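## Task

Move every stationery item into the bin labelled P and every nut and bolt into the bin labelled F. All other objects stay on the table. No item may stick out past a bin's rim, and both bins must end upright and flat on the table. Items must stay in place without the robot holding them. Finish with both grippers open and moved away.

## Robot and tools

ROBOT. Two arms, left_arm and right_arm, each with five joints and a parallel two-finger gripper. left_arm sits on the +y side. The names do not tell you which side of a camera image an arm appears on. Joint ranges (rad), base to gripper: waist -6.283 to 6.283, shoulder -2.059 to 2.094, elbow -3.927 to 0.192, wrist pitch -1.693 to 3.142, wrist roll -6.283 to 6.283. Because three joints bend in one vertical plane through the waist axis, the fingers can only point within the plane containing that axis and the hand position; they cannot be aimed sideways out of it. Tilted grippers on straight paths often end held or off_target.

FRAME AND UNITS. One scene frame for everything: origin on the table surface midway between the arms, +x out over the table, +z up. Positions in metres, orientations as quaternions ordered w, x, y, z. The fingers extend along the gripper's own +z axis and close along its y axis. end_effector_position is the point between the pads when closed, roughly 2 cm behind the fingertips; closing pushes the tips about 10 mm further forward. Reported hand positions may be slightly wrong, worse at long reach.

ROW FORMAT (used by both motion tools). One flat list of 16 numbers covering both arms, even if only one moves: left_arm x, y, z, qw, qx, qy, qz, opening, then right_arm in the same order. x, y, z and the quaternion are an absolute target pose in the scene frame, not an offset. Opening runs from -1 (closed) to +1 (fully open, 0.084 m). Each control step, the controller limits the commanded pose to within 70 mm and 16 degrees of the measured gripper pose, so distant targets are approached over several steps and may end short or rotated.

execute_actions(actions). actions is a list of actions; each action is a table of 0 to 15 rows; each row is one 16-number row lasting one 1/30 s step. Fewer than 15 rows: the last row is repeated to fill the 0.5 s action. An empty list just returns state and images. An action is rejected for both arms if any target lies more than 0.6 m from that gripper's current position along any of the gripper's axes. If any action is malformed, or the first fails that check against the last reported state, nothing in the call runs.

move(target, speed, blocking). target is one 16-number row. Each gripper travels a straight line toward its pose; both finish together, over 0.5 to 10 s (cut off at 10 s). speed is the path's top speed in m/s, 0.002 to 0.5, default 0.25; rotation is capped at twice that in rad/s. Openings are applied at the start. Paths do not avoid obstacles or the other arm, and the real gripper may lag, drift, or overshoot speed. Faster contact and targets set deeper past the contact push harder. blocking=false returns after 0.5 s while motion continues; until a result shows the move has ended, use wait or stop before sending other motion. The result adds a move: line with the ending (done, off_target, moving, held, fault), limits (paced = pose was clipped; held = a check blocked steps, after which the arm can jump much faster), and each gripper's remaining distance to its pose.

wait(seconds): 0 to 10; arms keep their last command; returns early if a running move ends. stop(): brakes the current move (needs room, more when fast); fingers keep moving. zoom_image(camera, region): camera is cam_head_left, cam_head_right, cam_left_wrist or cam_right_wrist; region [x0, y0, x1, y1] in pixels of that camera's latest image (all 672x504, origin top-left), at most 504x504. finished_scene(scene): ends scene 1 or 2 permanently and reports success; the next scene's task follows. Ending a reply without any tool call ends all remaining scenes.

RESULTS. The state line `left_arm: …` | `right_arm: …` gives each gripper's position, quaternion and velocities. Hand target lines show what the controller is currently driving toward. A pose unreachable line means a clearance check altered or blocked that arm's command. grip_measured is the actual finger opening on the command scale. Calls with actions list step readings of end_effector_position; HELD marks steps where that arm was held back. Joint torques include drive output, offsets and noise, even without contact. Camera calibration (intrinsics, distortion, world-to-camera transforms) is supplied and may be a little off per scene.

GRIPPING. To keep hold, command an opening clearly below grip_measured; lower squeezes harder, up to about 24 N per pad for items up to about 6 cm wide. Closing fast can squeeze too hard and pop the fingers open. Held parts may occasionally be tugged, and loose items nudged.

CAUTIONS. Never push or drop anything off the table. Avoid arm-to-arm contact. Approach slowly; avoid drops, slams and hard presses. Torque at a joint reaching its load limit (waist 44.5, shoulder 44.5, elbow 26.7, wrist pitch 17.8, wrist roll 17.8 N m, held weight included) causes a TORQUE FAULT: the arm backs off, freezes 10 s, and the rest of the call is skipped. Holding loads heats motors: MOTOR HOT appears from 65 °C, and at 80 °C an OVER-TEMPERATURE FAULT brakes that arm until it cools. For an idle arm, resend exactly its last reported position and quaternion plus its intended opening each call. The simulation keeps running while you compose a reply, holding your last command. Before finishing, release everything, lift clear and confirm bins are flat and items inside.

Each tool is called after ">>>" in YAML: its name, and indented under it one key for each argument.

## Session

>>> execute_actions:
  actions: []

Scene clock: 0.00 s.
left_arm: end_effector_position=(+0.1488, +0.1504, +0.2323) grip_measured=+1.00 end_effector_quat_wxyz=(+0.204, +0.959, +0.183, +0.075) end_effector_velocity=(-0.000, -0.000, +0.000) end_effector_angular_velocity=(-0.000, -0.000, -0.001) | right_arm: end_effector_position=(+0.0337, -0.5894, +0.2845) grip_measured=+1.00 end_effector_quat_wxyz=(-0.193, +0.090, +0.761, +0.613) end_effector_velocity=(+0.000, +0.000, -0.000) end_effector_angular_velocity=(+0.001, +0.000, +0.001)
Joint positions: left_arm=[-1.234 -1.079 -0.21   0.85  -1.407  0.084] | right_arm=[-1.374  0.439 -1.503  2.459  1.993  0.084]
Joint velocities: left_arm=[-0.001 -0.001 -0.     0.001  0.     0.   ] | right_arm=[ 0.001  0.001  0.001 -0.    -0.    -0.   ]
Joint torques (N m, as the arm reports them, + toward a larger angle): no reading
Motor temperatures (°C, as the motors report them): left_arm=[32 33 33 32 31] | right_arm=[32 30 33 32 31]
Hand target (left_arm): +0.149, +0.150, +0.232; +0.204, +0.959, +0.183, +0.075
Hand target (right_arm): +0.034, -0.589, +0.285; -0.193, +0.090, +0.761, +0.613
camera_calibration (this result's frames):
cam_left_wrist: T_world_to_cam=[[0.31772, -0.864595, 0.389268, 0.0260001], [-0.928588, -0.366757, -0.0566842, 0.264266], [0.191775, -0.34346, -0.919379, 0.369587], [0, 0, 0, 1]] pos_world=[0.166256, 0.246339, 0.344649]
cam_right_wrist: T_world_to_cam=[[0.355333, 0.257158, 0.89867, -0.0788997], [0.91671, 0.0920472, -0.388805, 0.202441], [-0.182704, 0.961976, -0.203032, 0.763131], [0, 0, 0, 1]] pos_world=[-0.0181163, -0.732458, 0.304555]

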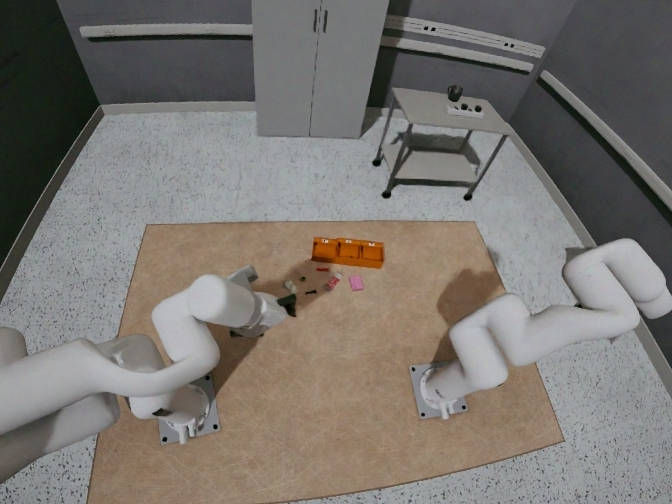

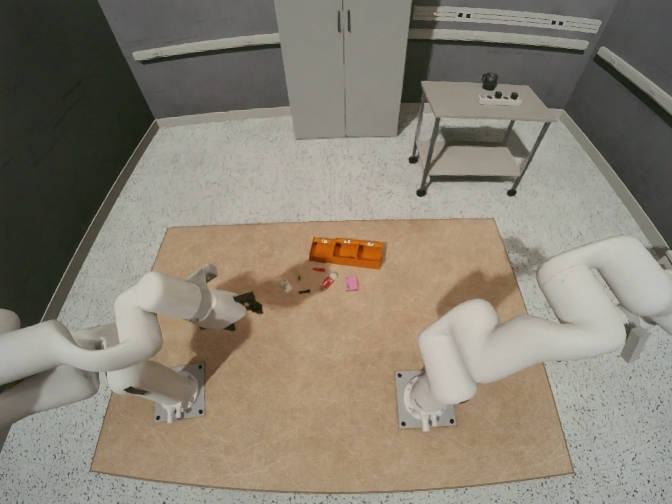

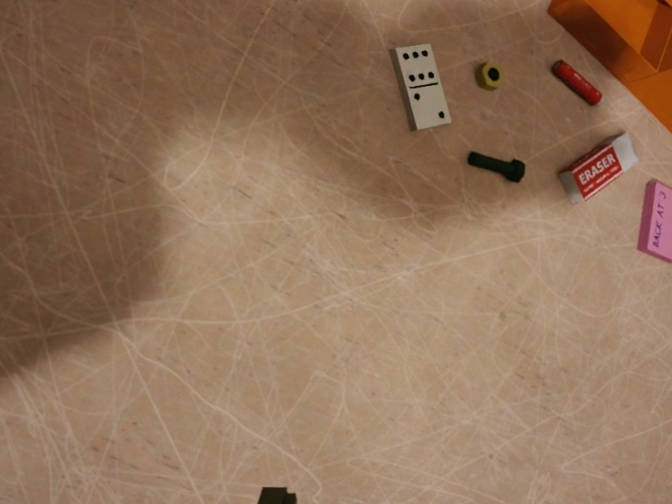

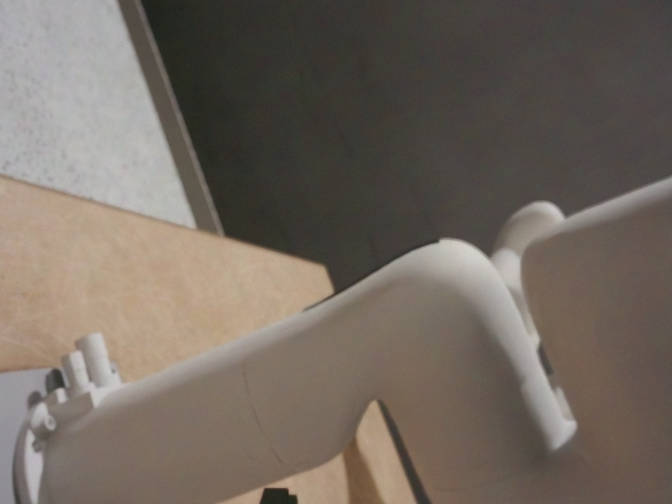

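>>> zoom_image:
  camera: "cam_head_left"
  region: [270,225,410,310]

>>> zoom_image:
  camera: "cam_head_right"
  region: [270,225,410,310]

>>> zoom_image:
  camera: "cam_left_wrist"
  region: [372,0,672,280]

Region (270, 225, 410, 310) of cam_head_left's 672x504 image, scaled by 3.600, with more detail than that image has; it fills the top 306 rows of this view, and the rest is white.

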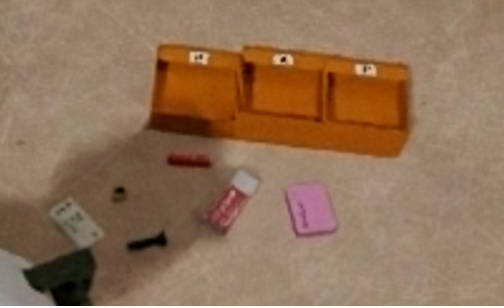

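Region (270, 225, 410, 310) of cam_head_right's 672x504 image, scaled by 3.600, with more detail than that image has; it fills the top 306 rows of this view, and the rest is white.

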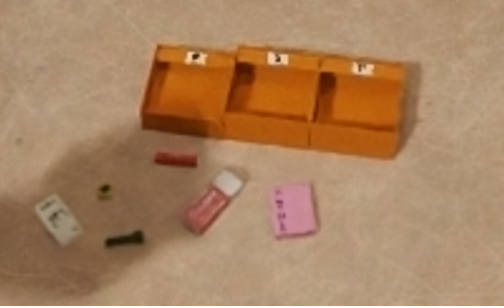

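Region (372, 0, 672, 280) of cam_left_wrist's 672x504 image, scaled by 1.680, with more detail than that image has; it fills the top 470 rows of this view, and the rest is white.

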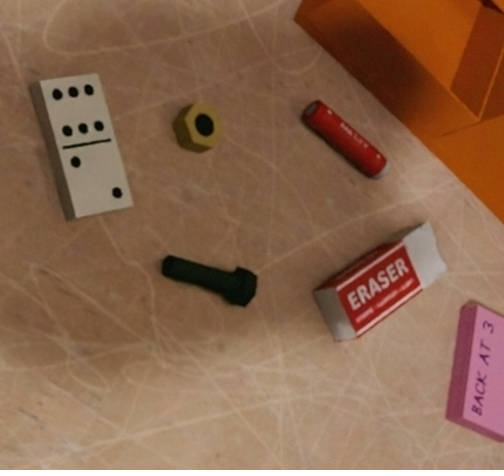

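>>> move:
  target: [0.375,0.065,0.14,0,1,0,0,-0.2,0.22,-0.58,0.2,0,0.135,-0.991,0,-0.2]
  speed: 0.4

Scene clock: 3.87 s.
left_arm: end_effector_position=(+0.3750, +0.0652, +0.1404) grip_measured=-0.22 end_effector_quat_wxyz=(+0.001, +1.000, +0.000, +0.001) end_effector_velocity=(+0.001, -0.001, -0.000) end_effector_angular_velocity=(+0.005, +0.005, -0.002) | right_arm: end_effector_position=(+0.2200, -0.5799, +0.2002) grip_measured=-0.21 end_effector_quat_wxyz=(+0.000, -0.134, +0.991, -0.000) end_effector_velocity=(+0.001, -0.000, -0.001) end_effector_angular_velocity=(-0.010, -0.010, +0.001)
Joint positions: left_arm=[-0.937  0.222 -1.157  0.934 -0.732  0.035] | right_arm=[-0.818 -0.405 -0.66   1.066  2.047  0.035]
Joint velocities: left_arm=[ 0.001  0.011 -0.016  0.012  0.002  0.   ] | right_arm=[ 0.002 -0.007  0.011 -0.018  0.001 -0.   ]
Joint torques (N m, as the arm reports them, + toward a larger angle): left_arm=[  0.2  -20.06 -10.41  -2.25  -0.34] | right_arm=[  2.08 -10.87  -9.83  -1.23   0.31]
Motor temperatures (°C, as the motors report them): left_arm=[32 33 34 32 31] | right_arm=[32 30 33 32 31]
Hand target (left_arm): +0.375, +0.065, +0.140; +0.000, +1.000, +0.000, +0.000
Hand target (right_arm): +0.220, -0.580, +0.200; +0.000, -0.134, +0.991, -0.001
Off the commanded pose (left_arm): 0.001 m, 0 deg.
Off the commanded pose (right_arm): 0.000 m, 0 deg.
move: done
camera_calibration (this result's frames):
cam_left_wrist: T_world_to_cam=[[-0.0105353, -0.999461, -0.0311059, 0.107159], [-0.999792, 0.00998526, 0.0177864, 0.429574], [-0.0174662, 0.0312868, -0.999358, 0.277733], [0, 0, 0, 1]] pos_world=[0.435464, 0.0941221, 0.273247]
cam_right_wrist: T_world_to_cam=[[-0.278112, 0.960193, -0.0261273, 0.660434], [0.960377, 0.278474, 0.0113451, 0.0163518], [0.0181692, -0.0219368, -0.999594, 0.315643], [0, 0, 0, 1]] pos_world=[0.162236, -0.631774, 0.332585]

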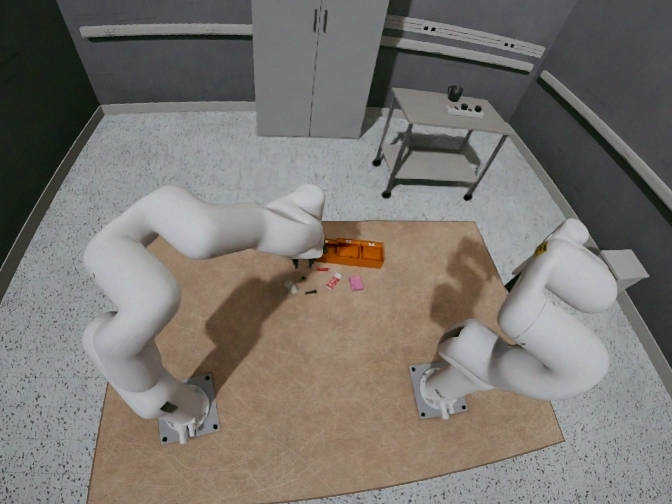

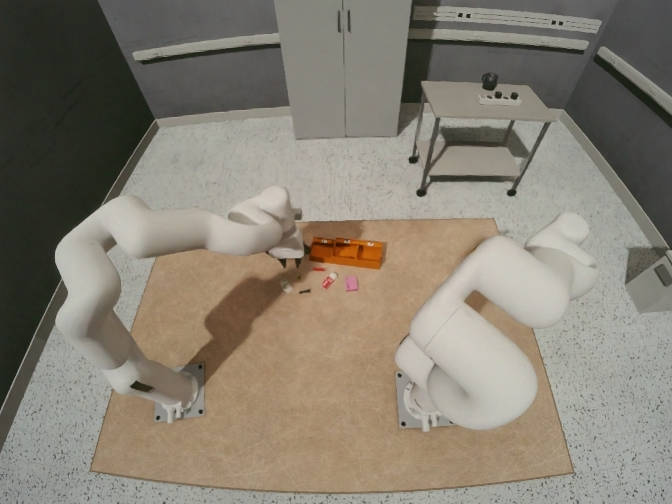

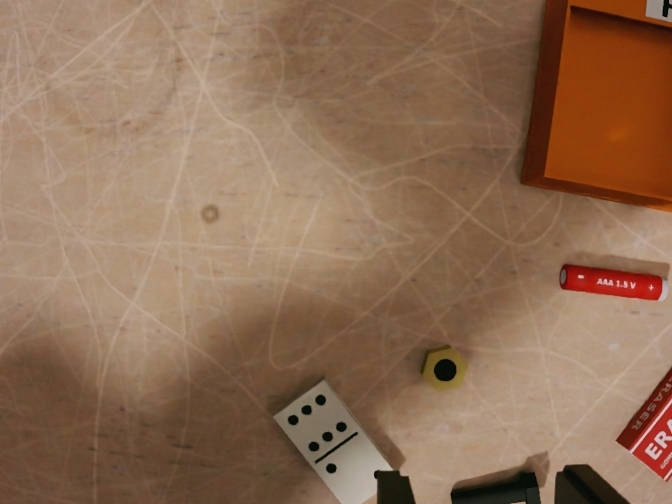

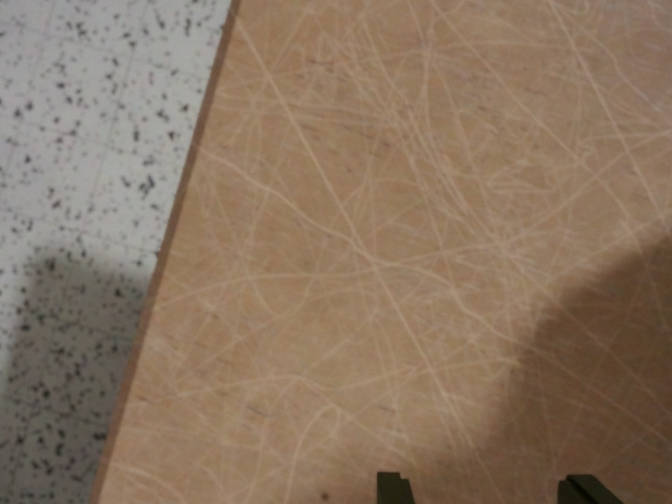

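>>> zoom_image:
  camera: "cam_left_wrist"
  region: [372,300,672,504]

>>> zoom_image:
  camera: "cam_left_wrist"
  region: [572,0,672,60]

Region (372, 300, 672, 504) of cam_left_wrist's 672x504 image, scaled by 1.680, with more detail than that image has; it fills the top 343 rows of this view, and the rest is white.

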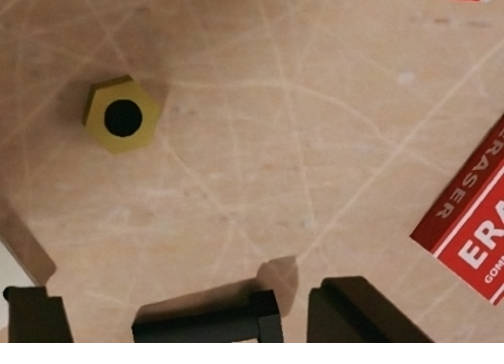

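Region (572, 0, 672, 60) of cam_left_wrist's 672x504 image, scaled by 5.040, with more detail than that image has; it fills the top 302 rows of this view, and the rest is white.

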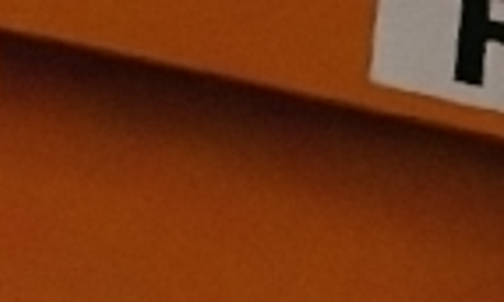

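>>> zoom_image:
  camera: "cam_head_right"
  region: [305,230,395,260]

>>> zoom_image:
  camera: "cam_head_left"
  region: [305,230,395,260]

Region (305, 230, 395, 260) of cam_head_right's 672x504 image, scaled by 5.600, with more detail than that image has.

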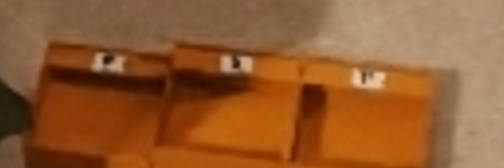

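Region (305, 230, 395, 260) of cam_head_left's 672x504 image, scaled by 5.600, with more detail than that image has.

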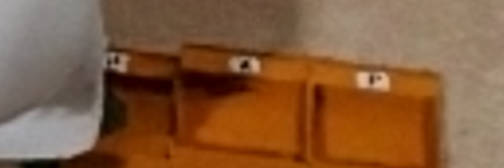

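>>> move:
  target: [0.387,0.057,0.08,0,0.996,-0.09,0,-0.2,0.36,-0.13,0.14,0,0.999,-0.044,0,0.3]
  speed: 0.5

Scene clock: 8.13 s.
left_arm: end_effector_position=(+0.3871, +0.0570, +0.0801) grip_measured=-0.22 end_effector_quat_wxyz=(+0.000, +0.996, -0.090, +0.000) end_effector_velocity=(-0.000, -0.000, -0.000) end_effector_angular_velocity=(+0.000, +0.000, -0.001) | right_arm: end_effector_position=(+0.3601, -0.1299, +0.1398) grip_measured=+0.29 end_effector_quat_wxyz=(+0.000, +0.999, -0.045, -0.000) end_effector_velocity=(+0.001, +0.002, -0.001) end_effector_angular_velocity=(-0.002, +0.004, +0.012)
Joint positions: left_arm=[-0.934  0.364 -1.166  0.802 -0.548  0.035] | right_arm=[ 0.48  -0.06  -0.806  0.867  0.561  0.056]
Joint velocities: left_arm=[-0.     0.001  0.    -0.     0.001 -0.   ] | right_arm=[ 0.004  0.011 -0.011  0.004 -0.009 -0.   ]
Joint torques (N m, as the arm reports them, + toward a larger angle): left_arm=[  0.38 -21.61 -10.03  -2.19  -0.28] | right_arm=[  1.77 -15.94  -9.2   -1.21   0.35]
Motor temperatures (°C, as the motors report them): left_arm=[32 33 34 32 31] | right_arm=[32 30 34 32 31]
Hand target (left_arm): +0.387, +0.057, +0.080; +0.000, +0.996, -0.090, -0.000
Hand target (right_arm): +0.360, -0.130, +0.140; +0.000, +0.999, -0.044, -0.001
Off the commanded pose (left_arm): 0.000 m, 0 deg.
Off the commanded pose (right_arm): 0.000 m, 0 deg.
move: done
camera_calibration (this result's frames):
cam_left_wrist: T_world_to_cam=[[-0.189913, -0.981277, -0.0320684, 0.165591], [-0.981722, 0.189383, 0.0188633, 0.425487], [-0.0124369, 0.0350647, -0.999308, 0.215715], [0, 0, 0, 1]] pos_world=[0.451841, 0.0743467, 0.21285]
cam_right_wrist: T_world_to_cam=[[-0.0752389, -0.996835, -0.0256702, -0.061629], [-0.997116, 0.0749527, 0.0119349, 0.435553], [-0.00997312, 0.0264942, -0.999599, 0.279059], [0, 0, 0, 1]] pos_world=[0.432443, -0.101473, 0.272167]

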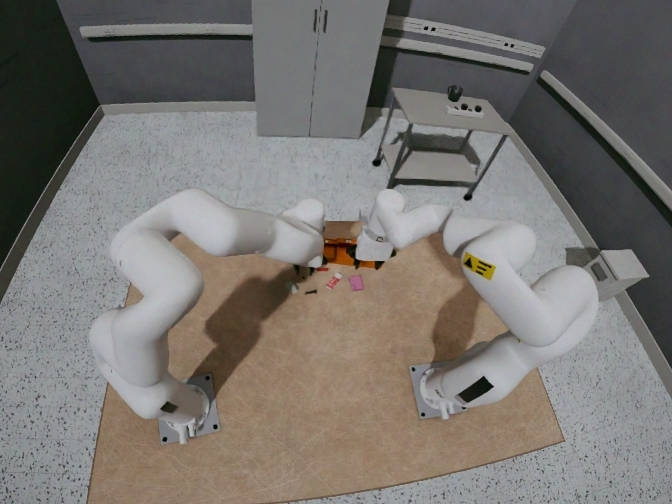

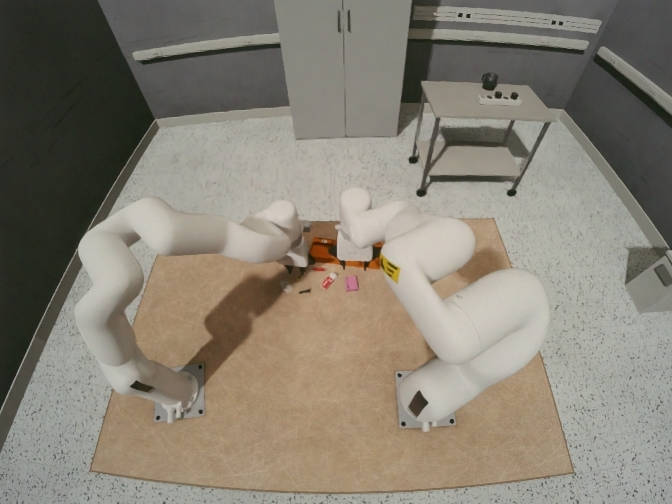

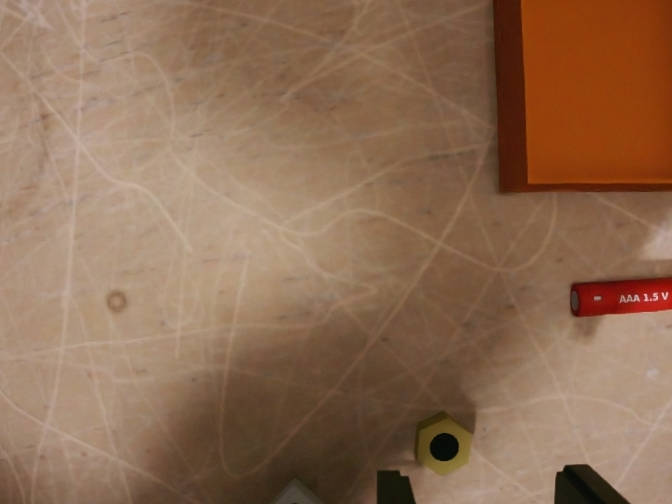

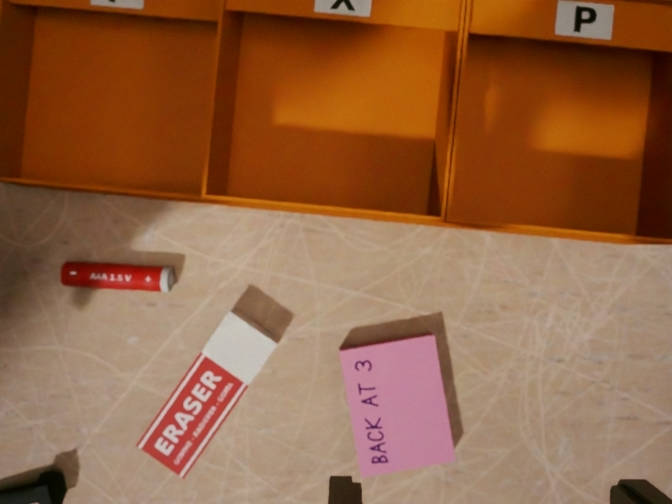

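>>> move:
  target: [0.3855,0.059,0.024,0,0.996,-0.09,0,-0.2,0.367,-0.1205,0.075,0,0.9987,0.0515,0,0.3]
  speed: 0.1

Scene clock: 9.97 s.
left_arm: end_effector_position=(+0.3856, +0.0589, +0.0243) grip_measured=-0.22 end_effector_quat_wxyz=(+0.000, +0.996, -0.090, +0.000) end_effector_velocity=(-0.001, +0.001, -0.004) end_effector_angular_velocity=(+0.003, +0.003, +0.001) | right_arm: end_effector_position=(+0.3670, -0.1205, +0.0752) grip_measured=+0.29 end_effector_quat_wxyz=(-0.000, +0.999, +0.051, +0.000) end_effector_velocity=(+0.001, +0.000, -0.002) end_effector_angular_velocity=(+0.000, -0.001, +0.006)
Joint positions: left_arm=[-0.933  0.468 -1.135  0.667 -0.547  0.035] | right_arm=[ 0.492  0.102 -0.781  0.679  0.381  0.056]
Joint velocities: left_arm=[ 0.001  0.007  0.    -0.003 -0.     0.   ] | right_arm=[-0.     0.008 -0.002 -0.007 -0.006  0.   ]
Joint torques (N m, as the arm reports them, + toward a larger angle): left_arm=[  0.56 -22.01  -9.32  -2.23  -0.19] | right_arm=[  2.41 -17.07  -8.56  -1.19   0.14]
Motor temperatures (°C, as the motors report them): left_arm=[32 34 34 32 31] | right_arm=[32 30 34 32 31]
Hand target (left_arm): +0.386, +0.059, +0.024; +0.000, +0.996, -0.090, -0.000
Hand target (right_arm): +0.367, -0.120, +0.075; +0.000, +0.999, +0.051, +0.000
Off the commanded pose (left_arm): 0.000 m, 0 deg.
Off the commanded pose (right_arm): 0.000 m, 0 deg.
move: done
camera_calibration (this result's frames):
cam_left_wrist: T_world_to_cam=[[-0.189967, -0.981271, -0.0319478, 0.165449], [-0.981714, 0.189445, 0.0186602, 0.424736], [-0.0122584, 0.0349084, -0.999315, 0.159875], [0, 0, 0, 1]] pos_world=[0.450359, 0.0763047, 0.157125]
cam_right_wrist: T_world_to_cam=[[0.116174, -0.992885, -0.0261365, -0.123131], [-0.993129, -0.116495, 0.0110837, 0.418092], [-0.0140495, 0.0246692, -0.999597, 0.215598], [0, 0, 0, 1]] pos_world=[0.432553, -0.0788682, 0.207658]

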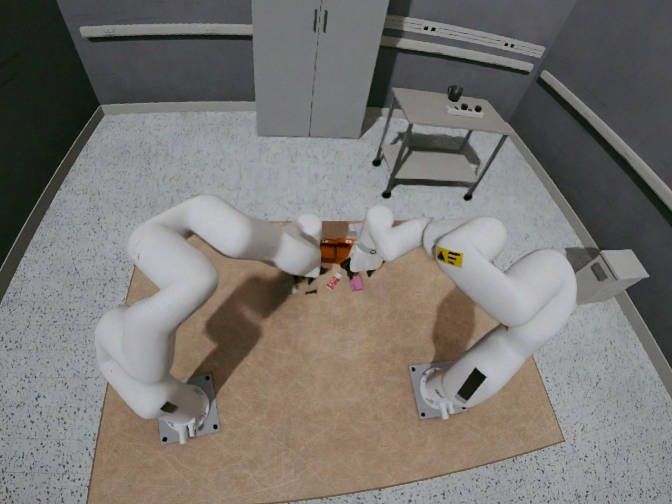

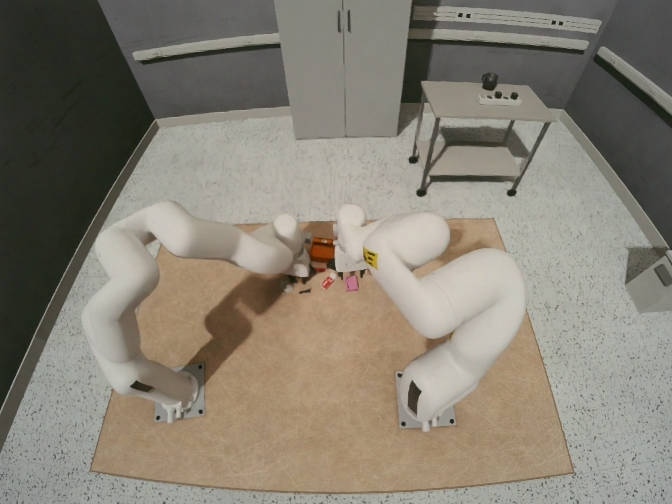

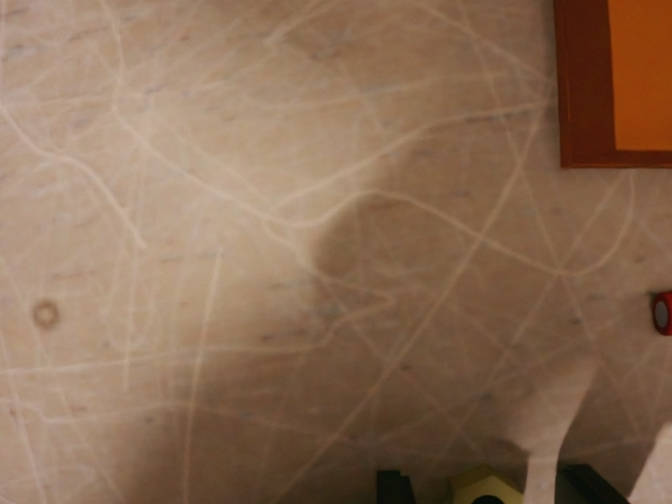

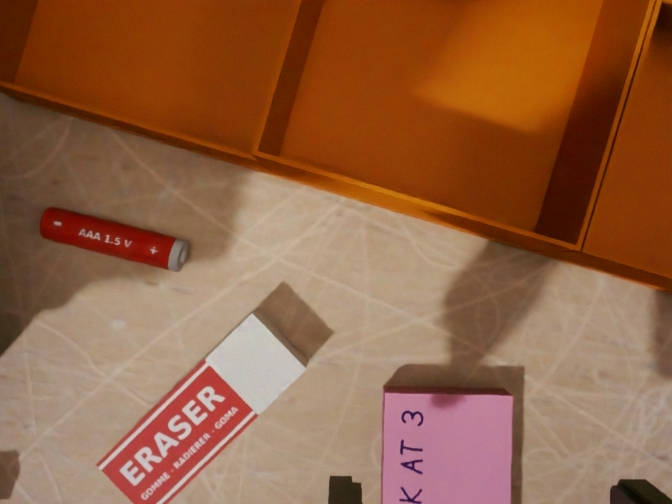

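>>> move:
  target: [0.3855,0.059,0.024,0,0.996,-0.09,0,-0.9,0.367,-0.1185,0.024,0,0.9987,0.0515,0,0.3]
  speed: 0.1

>>> move:
  target: [0.3855,0.059,0.09,0,0.996,-0.09,0,-0.9,0.367,-0.1185,0.024,0,0.9987,0.0515,0,-0.5]
  speed: 0.15

Scene clock: 11.23 s.
left_arm: end_effector_position=(+0.3855, +0.0590, +0.0240) grip_measured=-0.67 end_effector_quat_wxyz=(+0.000, +0.996, -0.090, +0.000) end_effector_velocity=(-0.000, +0.000, -0.001) end_effector_angular_velocity=(+0.001, +0.001, +0.000) | right_arm: end_effector_position=(+0.3670, -0.1185, +0.0243) grip_measured=+0.29 end_effector_quat_wxyz=(-0.000, +0.999, +0.051, +0.000) end_effector_velocity=(+0.000, +0.000, -0.003) end_effector_angular_velocity=(-0.000, +0.000, +0.000)
Joint positions: left_arm=[-0.933  0.468 -1.135  0.667 -0.547  0.015] | right_arm=[ 0.496  0.233 -0.766  0.533  0.384  0.056]
Joint velocities: left_arm=[-0.     0.001  0.     0.    -0.001 -0.   ] | right_arm=[ 0.     0.009 -0.002 -0.007  0.    -0.   ]
Joint torques (N m, as the arm reports them, + toward a larger angle): left_arm=[  0.24 -21.55  -8.96  -2.23  -0.36] | right_arm=[  2.17 -17.98  -7.67  -1.37   0.23]
Motor temperatures (°C, as the motors report them): left_arm=[32 34 34 32 31] | right_arm=[32 30 34 32 31]
Hand target (left_arm): +0.386, +0.059, +0.024; +0.000, +0.996, -0.090, -0.000
Hand target (right_arm): +0.367, -0.119, +0.024; +0.000, +0.999, +0.051, +0.000
Off the commanded pose (left_arm): 0.000 m, 0 deg.
Off the commanded pose (right_arm): 0.000 m, 0 deg.
move: done
camera_calibration (this result's frames):
cam_left_wrist: T_world_to_cam=[[-0.189973, -0.981267, -0.0320357, 0.165502], [-0.981711, 0.189445, 0.0188081, 0.424643], [-0.0123867, 0.0350228, -0.99931, 0.15961], [0, 0, 0, 1]] pos_world=[0.450295, 0.0763654, 0.156815]
cam_right_wrist: T_world_to_cam=[[0.116858, -0.992804, -0.0261713, -0.122701], [-0.99305, -0.117177, 0.0109963, 0.418798], [-0.0139838, 0.0247044, -0.999597, 0.164636], [0, 0, 0, 1]] pos_world=[0.432528, -0.0768114, 0.156753]

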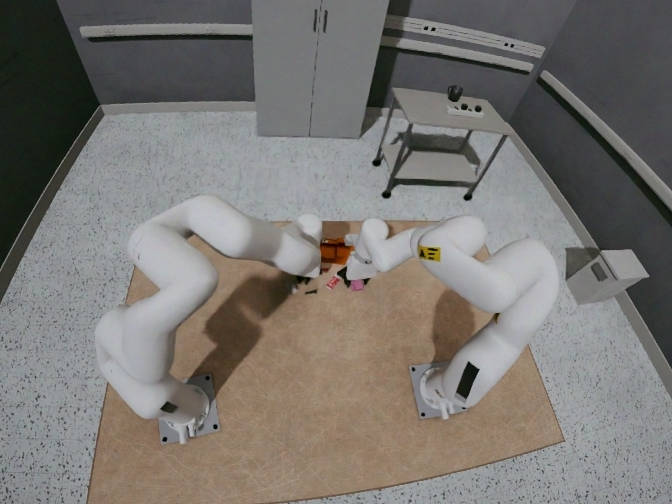

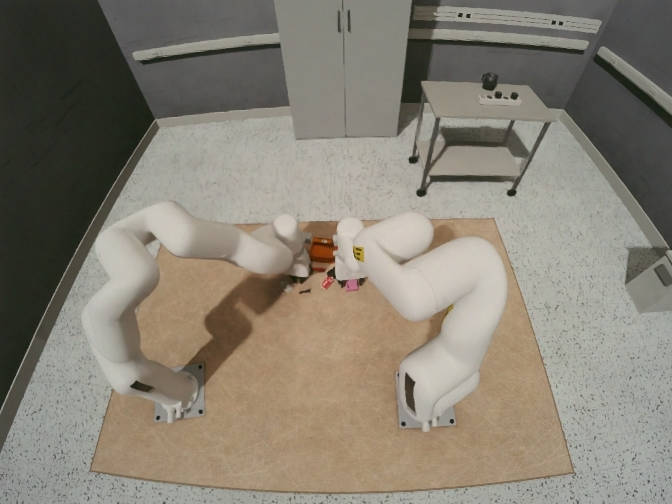

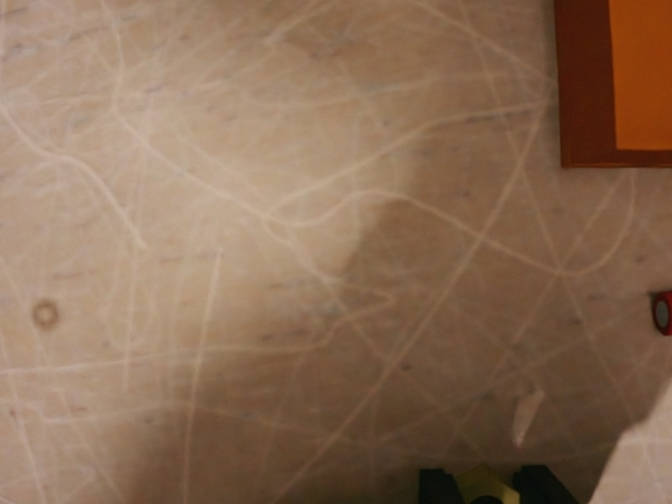

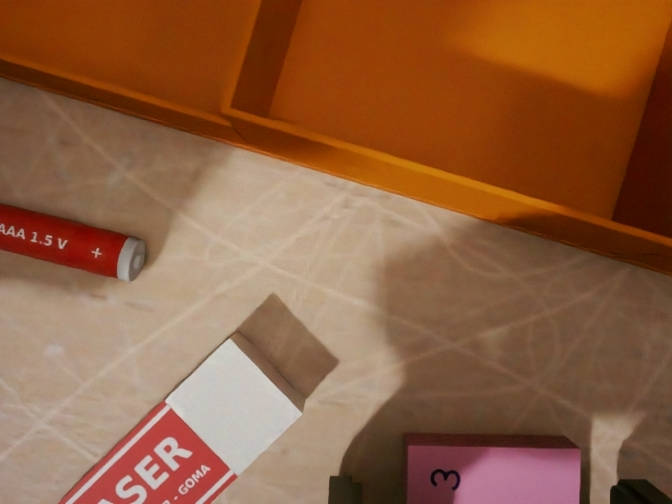

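Scene clock: 12.27 s.
left_arm: end_effector_position=(+0.3853, +0.0591, +0.0894) grip_measured=-0.67 end_effector_quat_wxyz=(-0.000, +0.996, -0.090, -0.000) end_effector_velocity=(-0.000, +0.000, +0.003) end_effector_angular_velocity=(+0.001, +0.001, +0.000) | right_arm: end_effector_position=(+0.3671, -0.1184, +0.0241) grip_measured=-0.16 end_effector_quat_wxyz=(-0.000, +0.999, +0.051, +0.000) end_effector_velocity=(+0.000, -0.000, -0.000) end_effector_angular_velocity=(-0.000, +0.000, -0.001)
Joint positions: left_arm=[-0.933  0.339 -1.161  0.822 -0.547  0.015] | right_arm=[ 0.496  0.234 -0.767  0.532  0.384  0.037]
Joint velocities: left_arm=[ 0.    -0.004 -0.003  0.008 -0.    -0.   ] | right_arm=[-0.001  0.001 -0.    -0.    -0.     0.   ]
Joint torques (N m, as the arm reports them, + toward a larger angle): left_arm=[  0.25 -21.25  -9.86  -2.15  -0.25] | right_arm=[  2.03 -16.39  -7.29  -1.56   0.31]
Motor temperatures (°C, as the motors report them): left_arm=[32 34 34 32 31] | right_arm=[32 30 34 32 31]
Hand target (left_arm): +0.385, +0.059, +0.090; +0.000, +0.996, -0.090, -0.000
Hand target (right_arm): +0.367, -0.119, +0.024; +0.000, +0.999, +0.051, +0.000
Off the commanded pose (left_arm): 0.001 m, 0 deg.
Off the commanded pose (right_arm): 0.000 m, 0 deg.
move: done
camera_calibration (this result's frames):
cam_left_wrist: T_world_to_cam=[[-0.189989, -0.981253, -0.0323459, 0.167761], [-0.981702, 0.189439, 0.01933, 0.423142], [-0.01284, 0.0354265, -0.99929, 0.225102], [0, 0, 0, 1]] pos_world=[0.450163, 0.0764817, 0.22219]
cam_right_wrist: T_world_to_cam=[[0.116863, -0.992803, -0.0261786, -0.122663], [-0.99305, -0.117182, 0.0109774, 0.418889], [-0.0139661, 0.0247138, -0.999597, 0.164441], [0, 0, 0, 1]] pos_world=[0.432609, -0.0767582, 0.156565]

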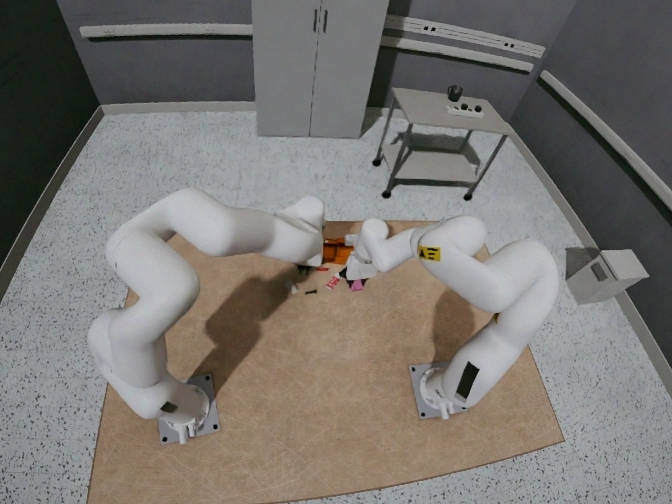

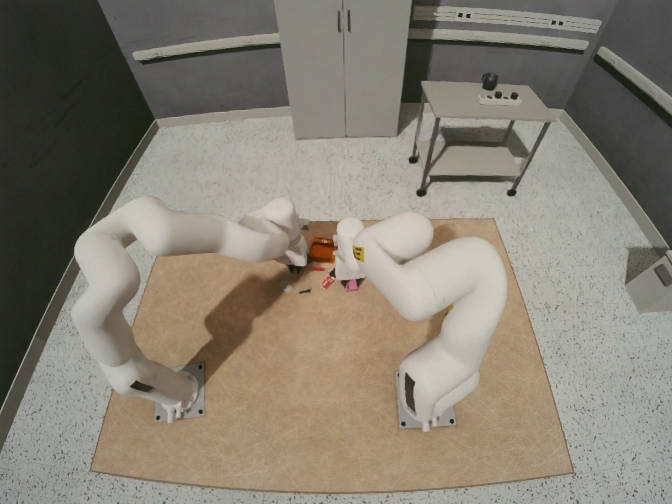

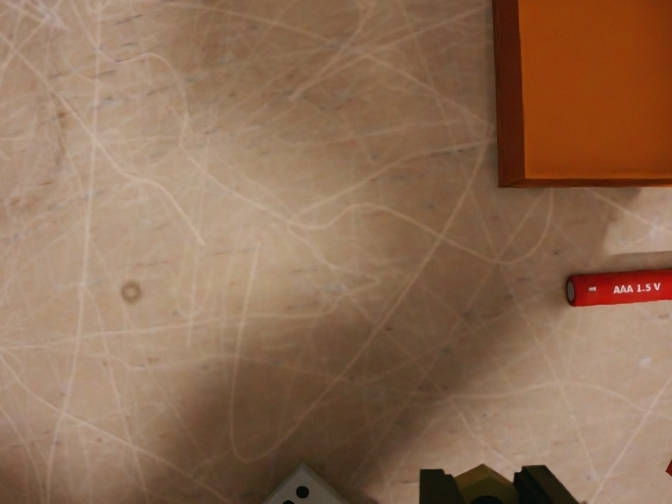

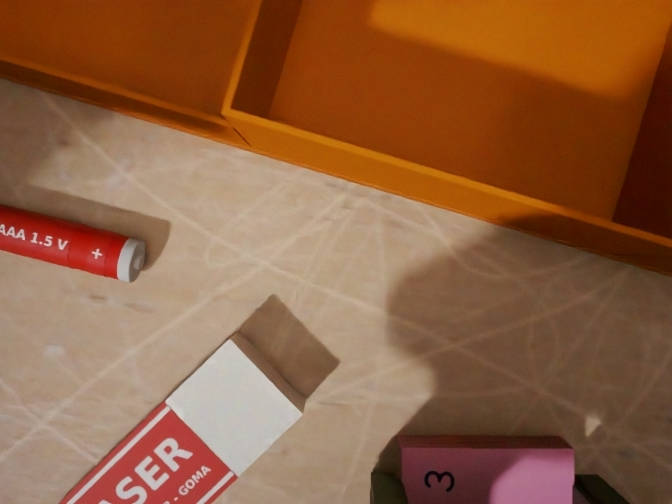

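>>> move:
  target: [0.3855,0.059,0.09,0,0.996,-0.09,0,-0.9,0.367,-0.1185,0.09,0,0.9987,0.0515,0,-0.55]
  speed: 0.2

>>> move:
  target: [0.482,-0.005,0.09,0,0.996,-0.09,0,-0.9,0.463,-0.183,0.09,0,0.996,-0.09,0,-0.55]
  speed: 0.2

Scene clock: 13.77 s.
left_arm: end_effector_position=(+0.3855, +0.0590, +0.0900) grip_measured=-0.67 end_effector_quat_wxyz=(+0.000, +0.996, -0.090, -0.000) end_effector_velocity=(-0.000, +0.000, -0.000) end_effector_angular_velocity=(+0.001, +0.001, -0.001) | right_arm: end_effector_position=(+0.3669, -0.1186, +0.0897) grip_measured=-0.16 end_effector_quat_wxyz=(+0.000, +0.999, +0.051, -0.000) end_effector_velocity=(+0.001, +0.000, +0.003) end_effector_angular_velocity=(+0.001, -0.002, +0.000)
Joint positions: left_arm=[-0.933  0.339 -1.162  0.823 -0.547  0.015] | right_arm=[ 0.496  0.073 -0.795  0.723  0.384  0.037]
Joint velocities: left_arm=[-0.     0.    -0.     0.001  0.    -0.   ] | right_arm=[-0.    -0.007 -0.003  0.007 -0.    -0.   ]
Joint torques (N m, as the arm reports them, + toward a larger angle): left_arm=[  0.38 -20.92 -10.1   -2.4   -0.18] | right_arm=[  2.13 -16.64  -8.39  -1.36   0.13]
Motor temperatures (°C, as the motors report them): left_arm=[32 34 34 32 31] | right_arm=[32 30 34 32 31]
Hand target (left_arm): +0.385, +0.059, +0.090; +0.000, +0.996, -0.090, -0.000
Hand target (right_arm): +0.367, -0.118, +0.090; +0.000, +0.999, +0.051, +0.000
Off the commanded pose (left_arm): 0.000 m, 0 deg.
Off the commanded pose (right_arm): 0.000 m, 0 deg.
move: done
camera_calibration (this result's frames):
cam_left_wrist: T_world_to_cam=[[-0.189975, -0.981264, -0.0321001, 0.167646], [-0.98171, 0.189442, 0.0189165, 0.423354], [-0.012481, 0.0351067, -0.999306, 0.22555], [0, 0, 0, 1]] pos_world=[0.450274, 0.0763851, 0.222766]
cam_right_wrist: T_world_to_cam=[[0.11684, -0.992813, -0.0259074, -0.121051], [-0.993043, -0.117172, 0.0116763, 0.417885], [-0.014628, 0.0243629, -0.999596, 0.230179], [0, 0, 0, 1]] pos_world=[0.432488, -0.0768249, 0.22207]

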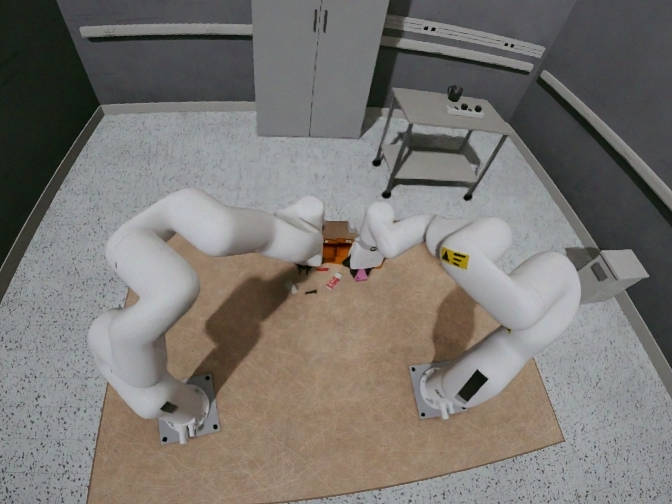

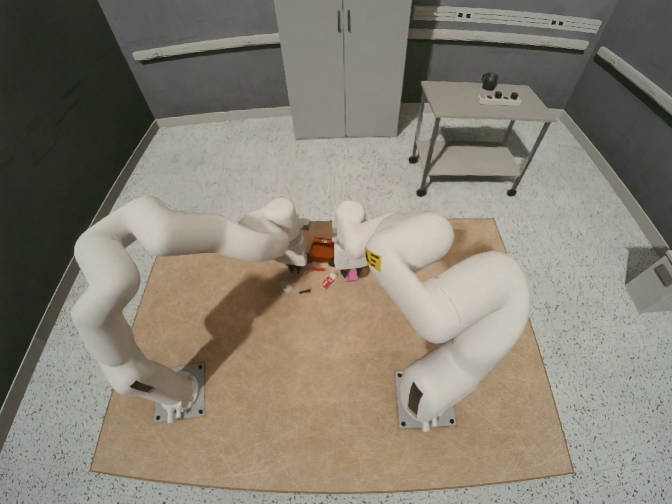

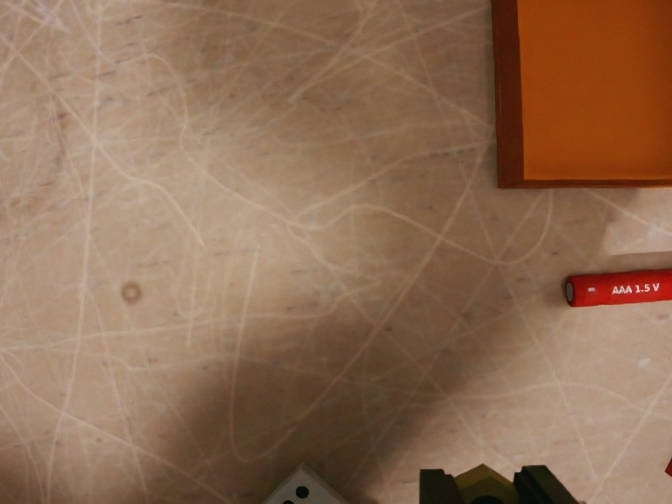

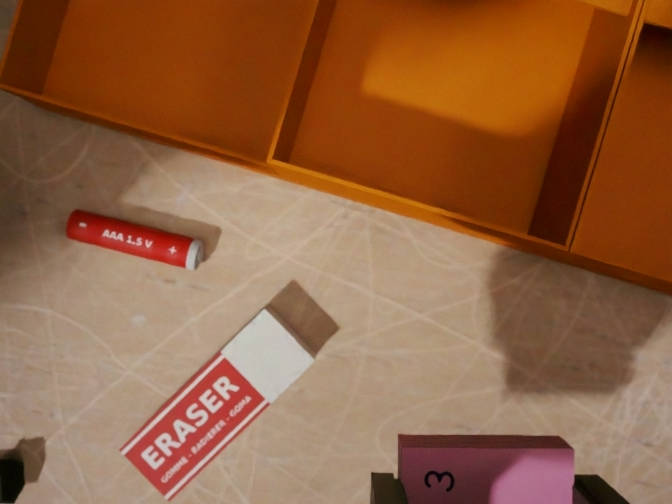

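Scene clock: 15.20 s.
left_arm: end_effector_position=(+0.4818, -0.0047, +0.0903) grip_measured=-0.67 end_effector_quat_wxyz=(+0.000, +0.996, -0.090, +0.001) end_effector_velocity=(+0.002, -0.002, +0.001) end_effector_angular_velocity=(+0.006, +0.008, -0.000) | right_arm: end_effector_position=(+0.4628, -0.1830, +0.0899) grip_measured=-0.16 end_effector_quat_wxyz=(-0.000, +0.996, -0.090, +0.000) end_effector_velocity=(+0.002, -0.001, +0.000) end_effector_angular_velocity=(+0.000, -0.000, -0.004)
Joint positions: left_arm=[-0.907  0.719 -1.766  1.046 -0.521  0.015] | right_arm=[ 0.291  0.264 -1.053  0.789  0.462  0.037]
Joint velocities: left_arm=[ 0.     0.018 -0.035  0.028  0.    -0.   ] | right_arm=[-0.002  0.004 -0.007  0.002  0.001 -0.   ]
Joint torques (N m, as the arm reports them, + toward a larger angle): left_arm=[  0.45 -27.73 -10.89  -2.42  -0.26] | right_arm=[  2.25 -20.29  -9.03  -1.36   0.42]
Motor temperatures (°C, as the motors report them): left_arm=[32 34 34 32 31] | right_arm=[32 30 34 32 31]
Hand target (left_arm): +0.482, -0.005, +0.090; +0.000, +0.996, -0.090, +0.000
Hand target (right_arm): +0.463, -0.183, +0.090; +0.000, +0.996, -0.090, -0.000
Off the commanded pose (left_arm): 0.000 m, 0 deg.
Off the commanded pose (right_arm): 0.000 m, 0 deg.
move: done
camera_calibration (this result's frames):
cam_left_wrist: T_world_to_cam=[[-0.189956, -0.98129, -0.0314078, 0.123338], [-0.981726, 0.189474, 0.0176802, 0.530118], [-0.0113984, 0.0341923, -0.99935, 0.228719], [0, 0, 0, 1]] pos_world=[0.546467, 0.0127663, 0.223072]
cam_right_wrist: T_world_to_cam=[[-0.164906, -0.985965, -0.0260672, -0.0645963], [-0.986286, 0.164662, 0.011274, 0.554014], [-0.00682348, 0.0275689, -0.999597, 0.23032], [0, 0, 0, 1]] pos_world=[0.537335, -0.161264, 0.222297]

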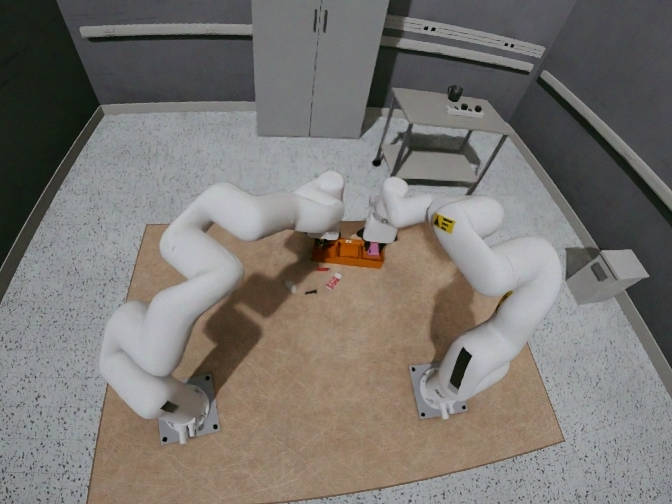

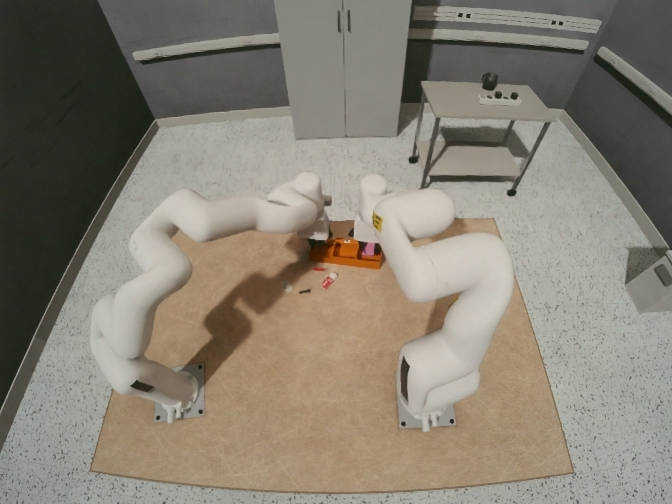

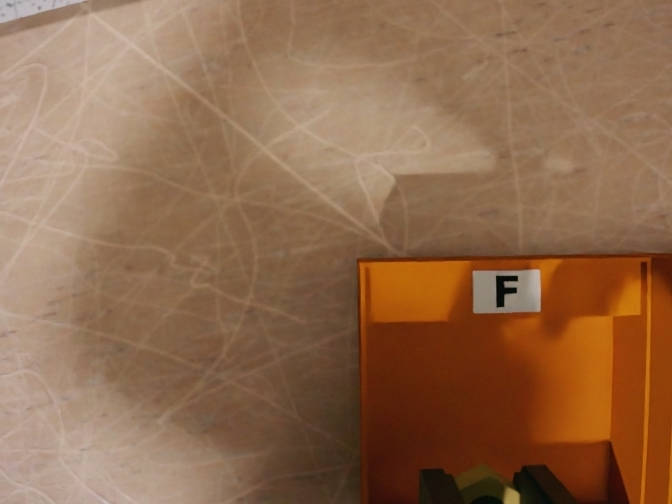

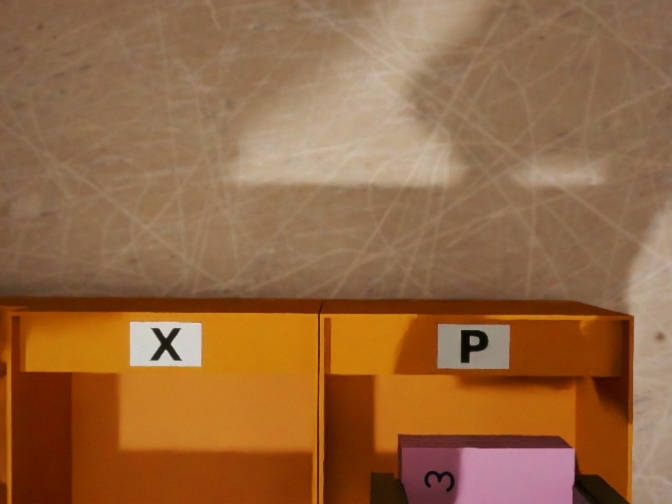

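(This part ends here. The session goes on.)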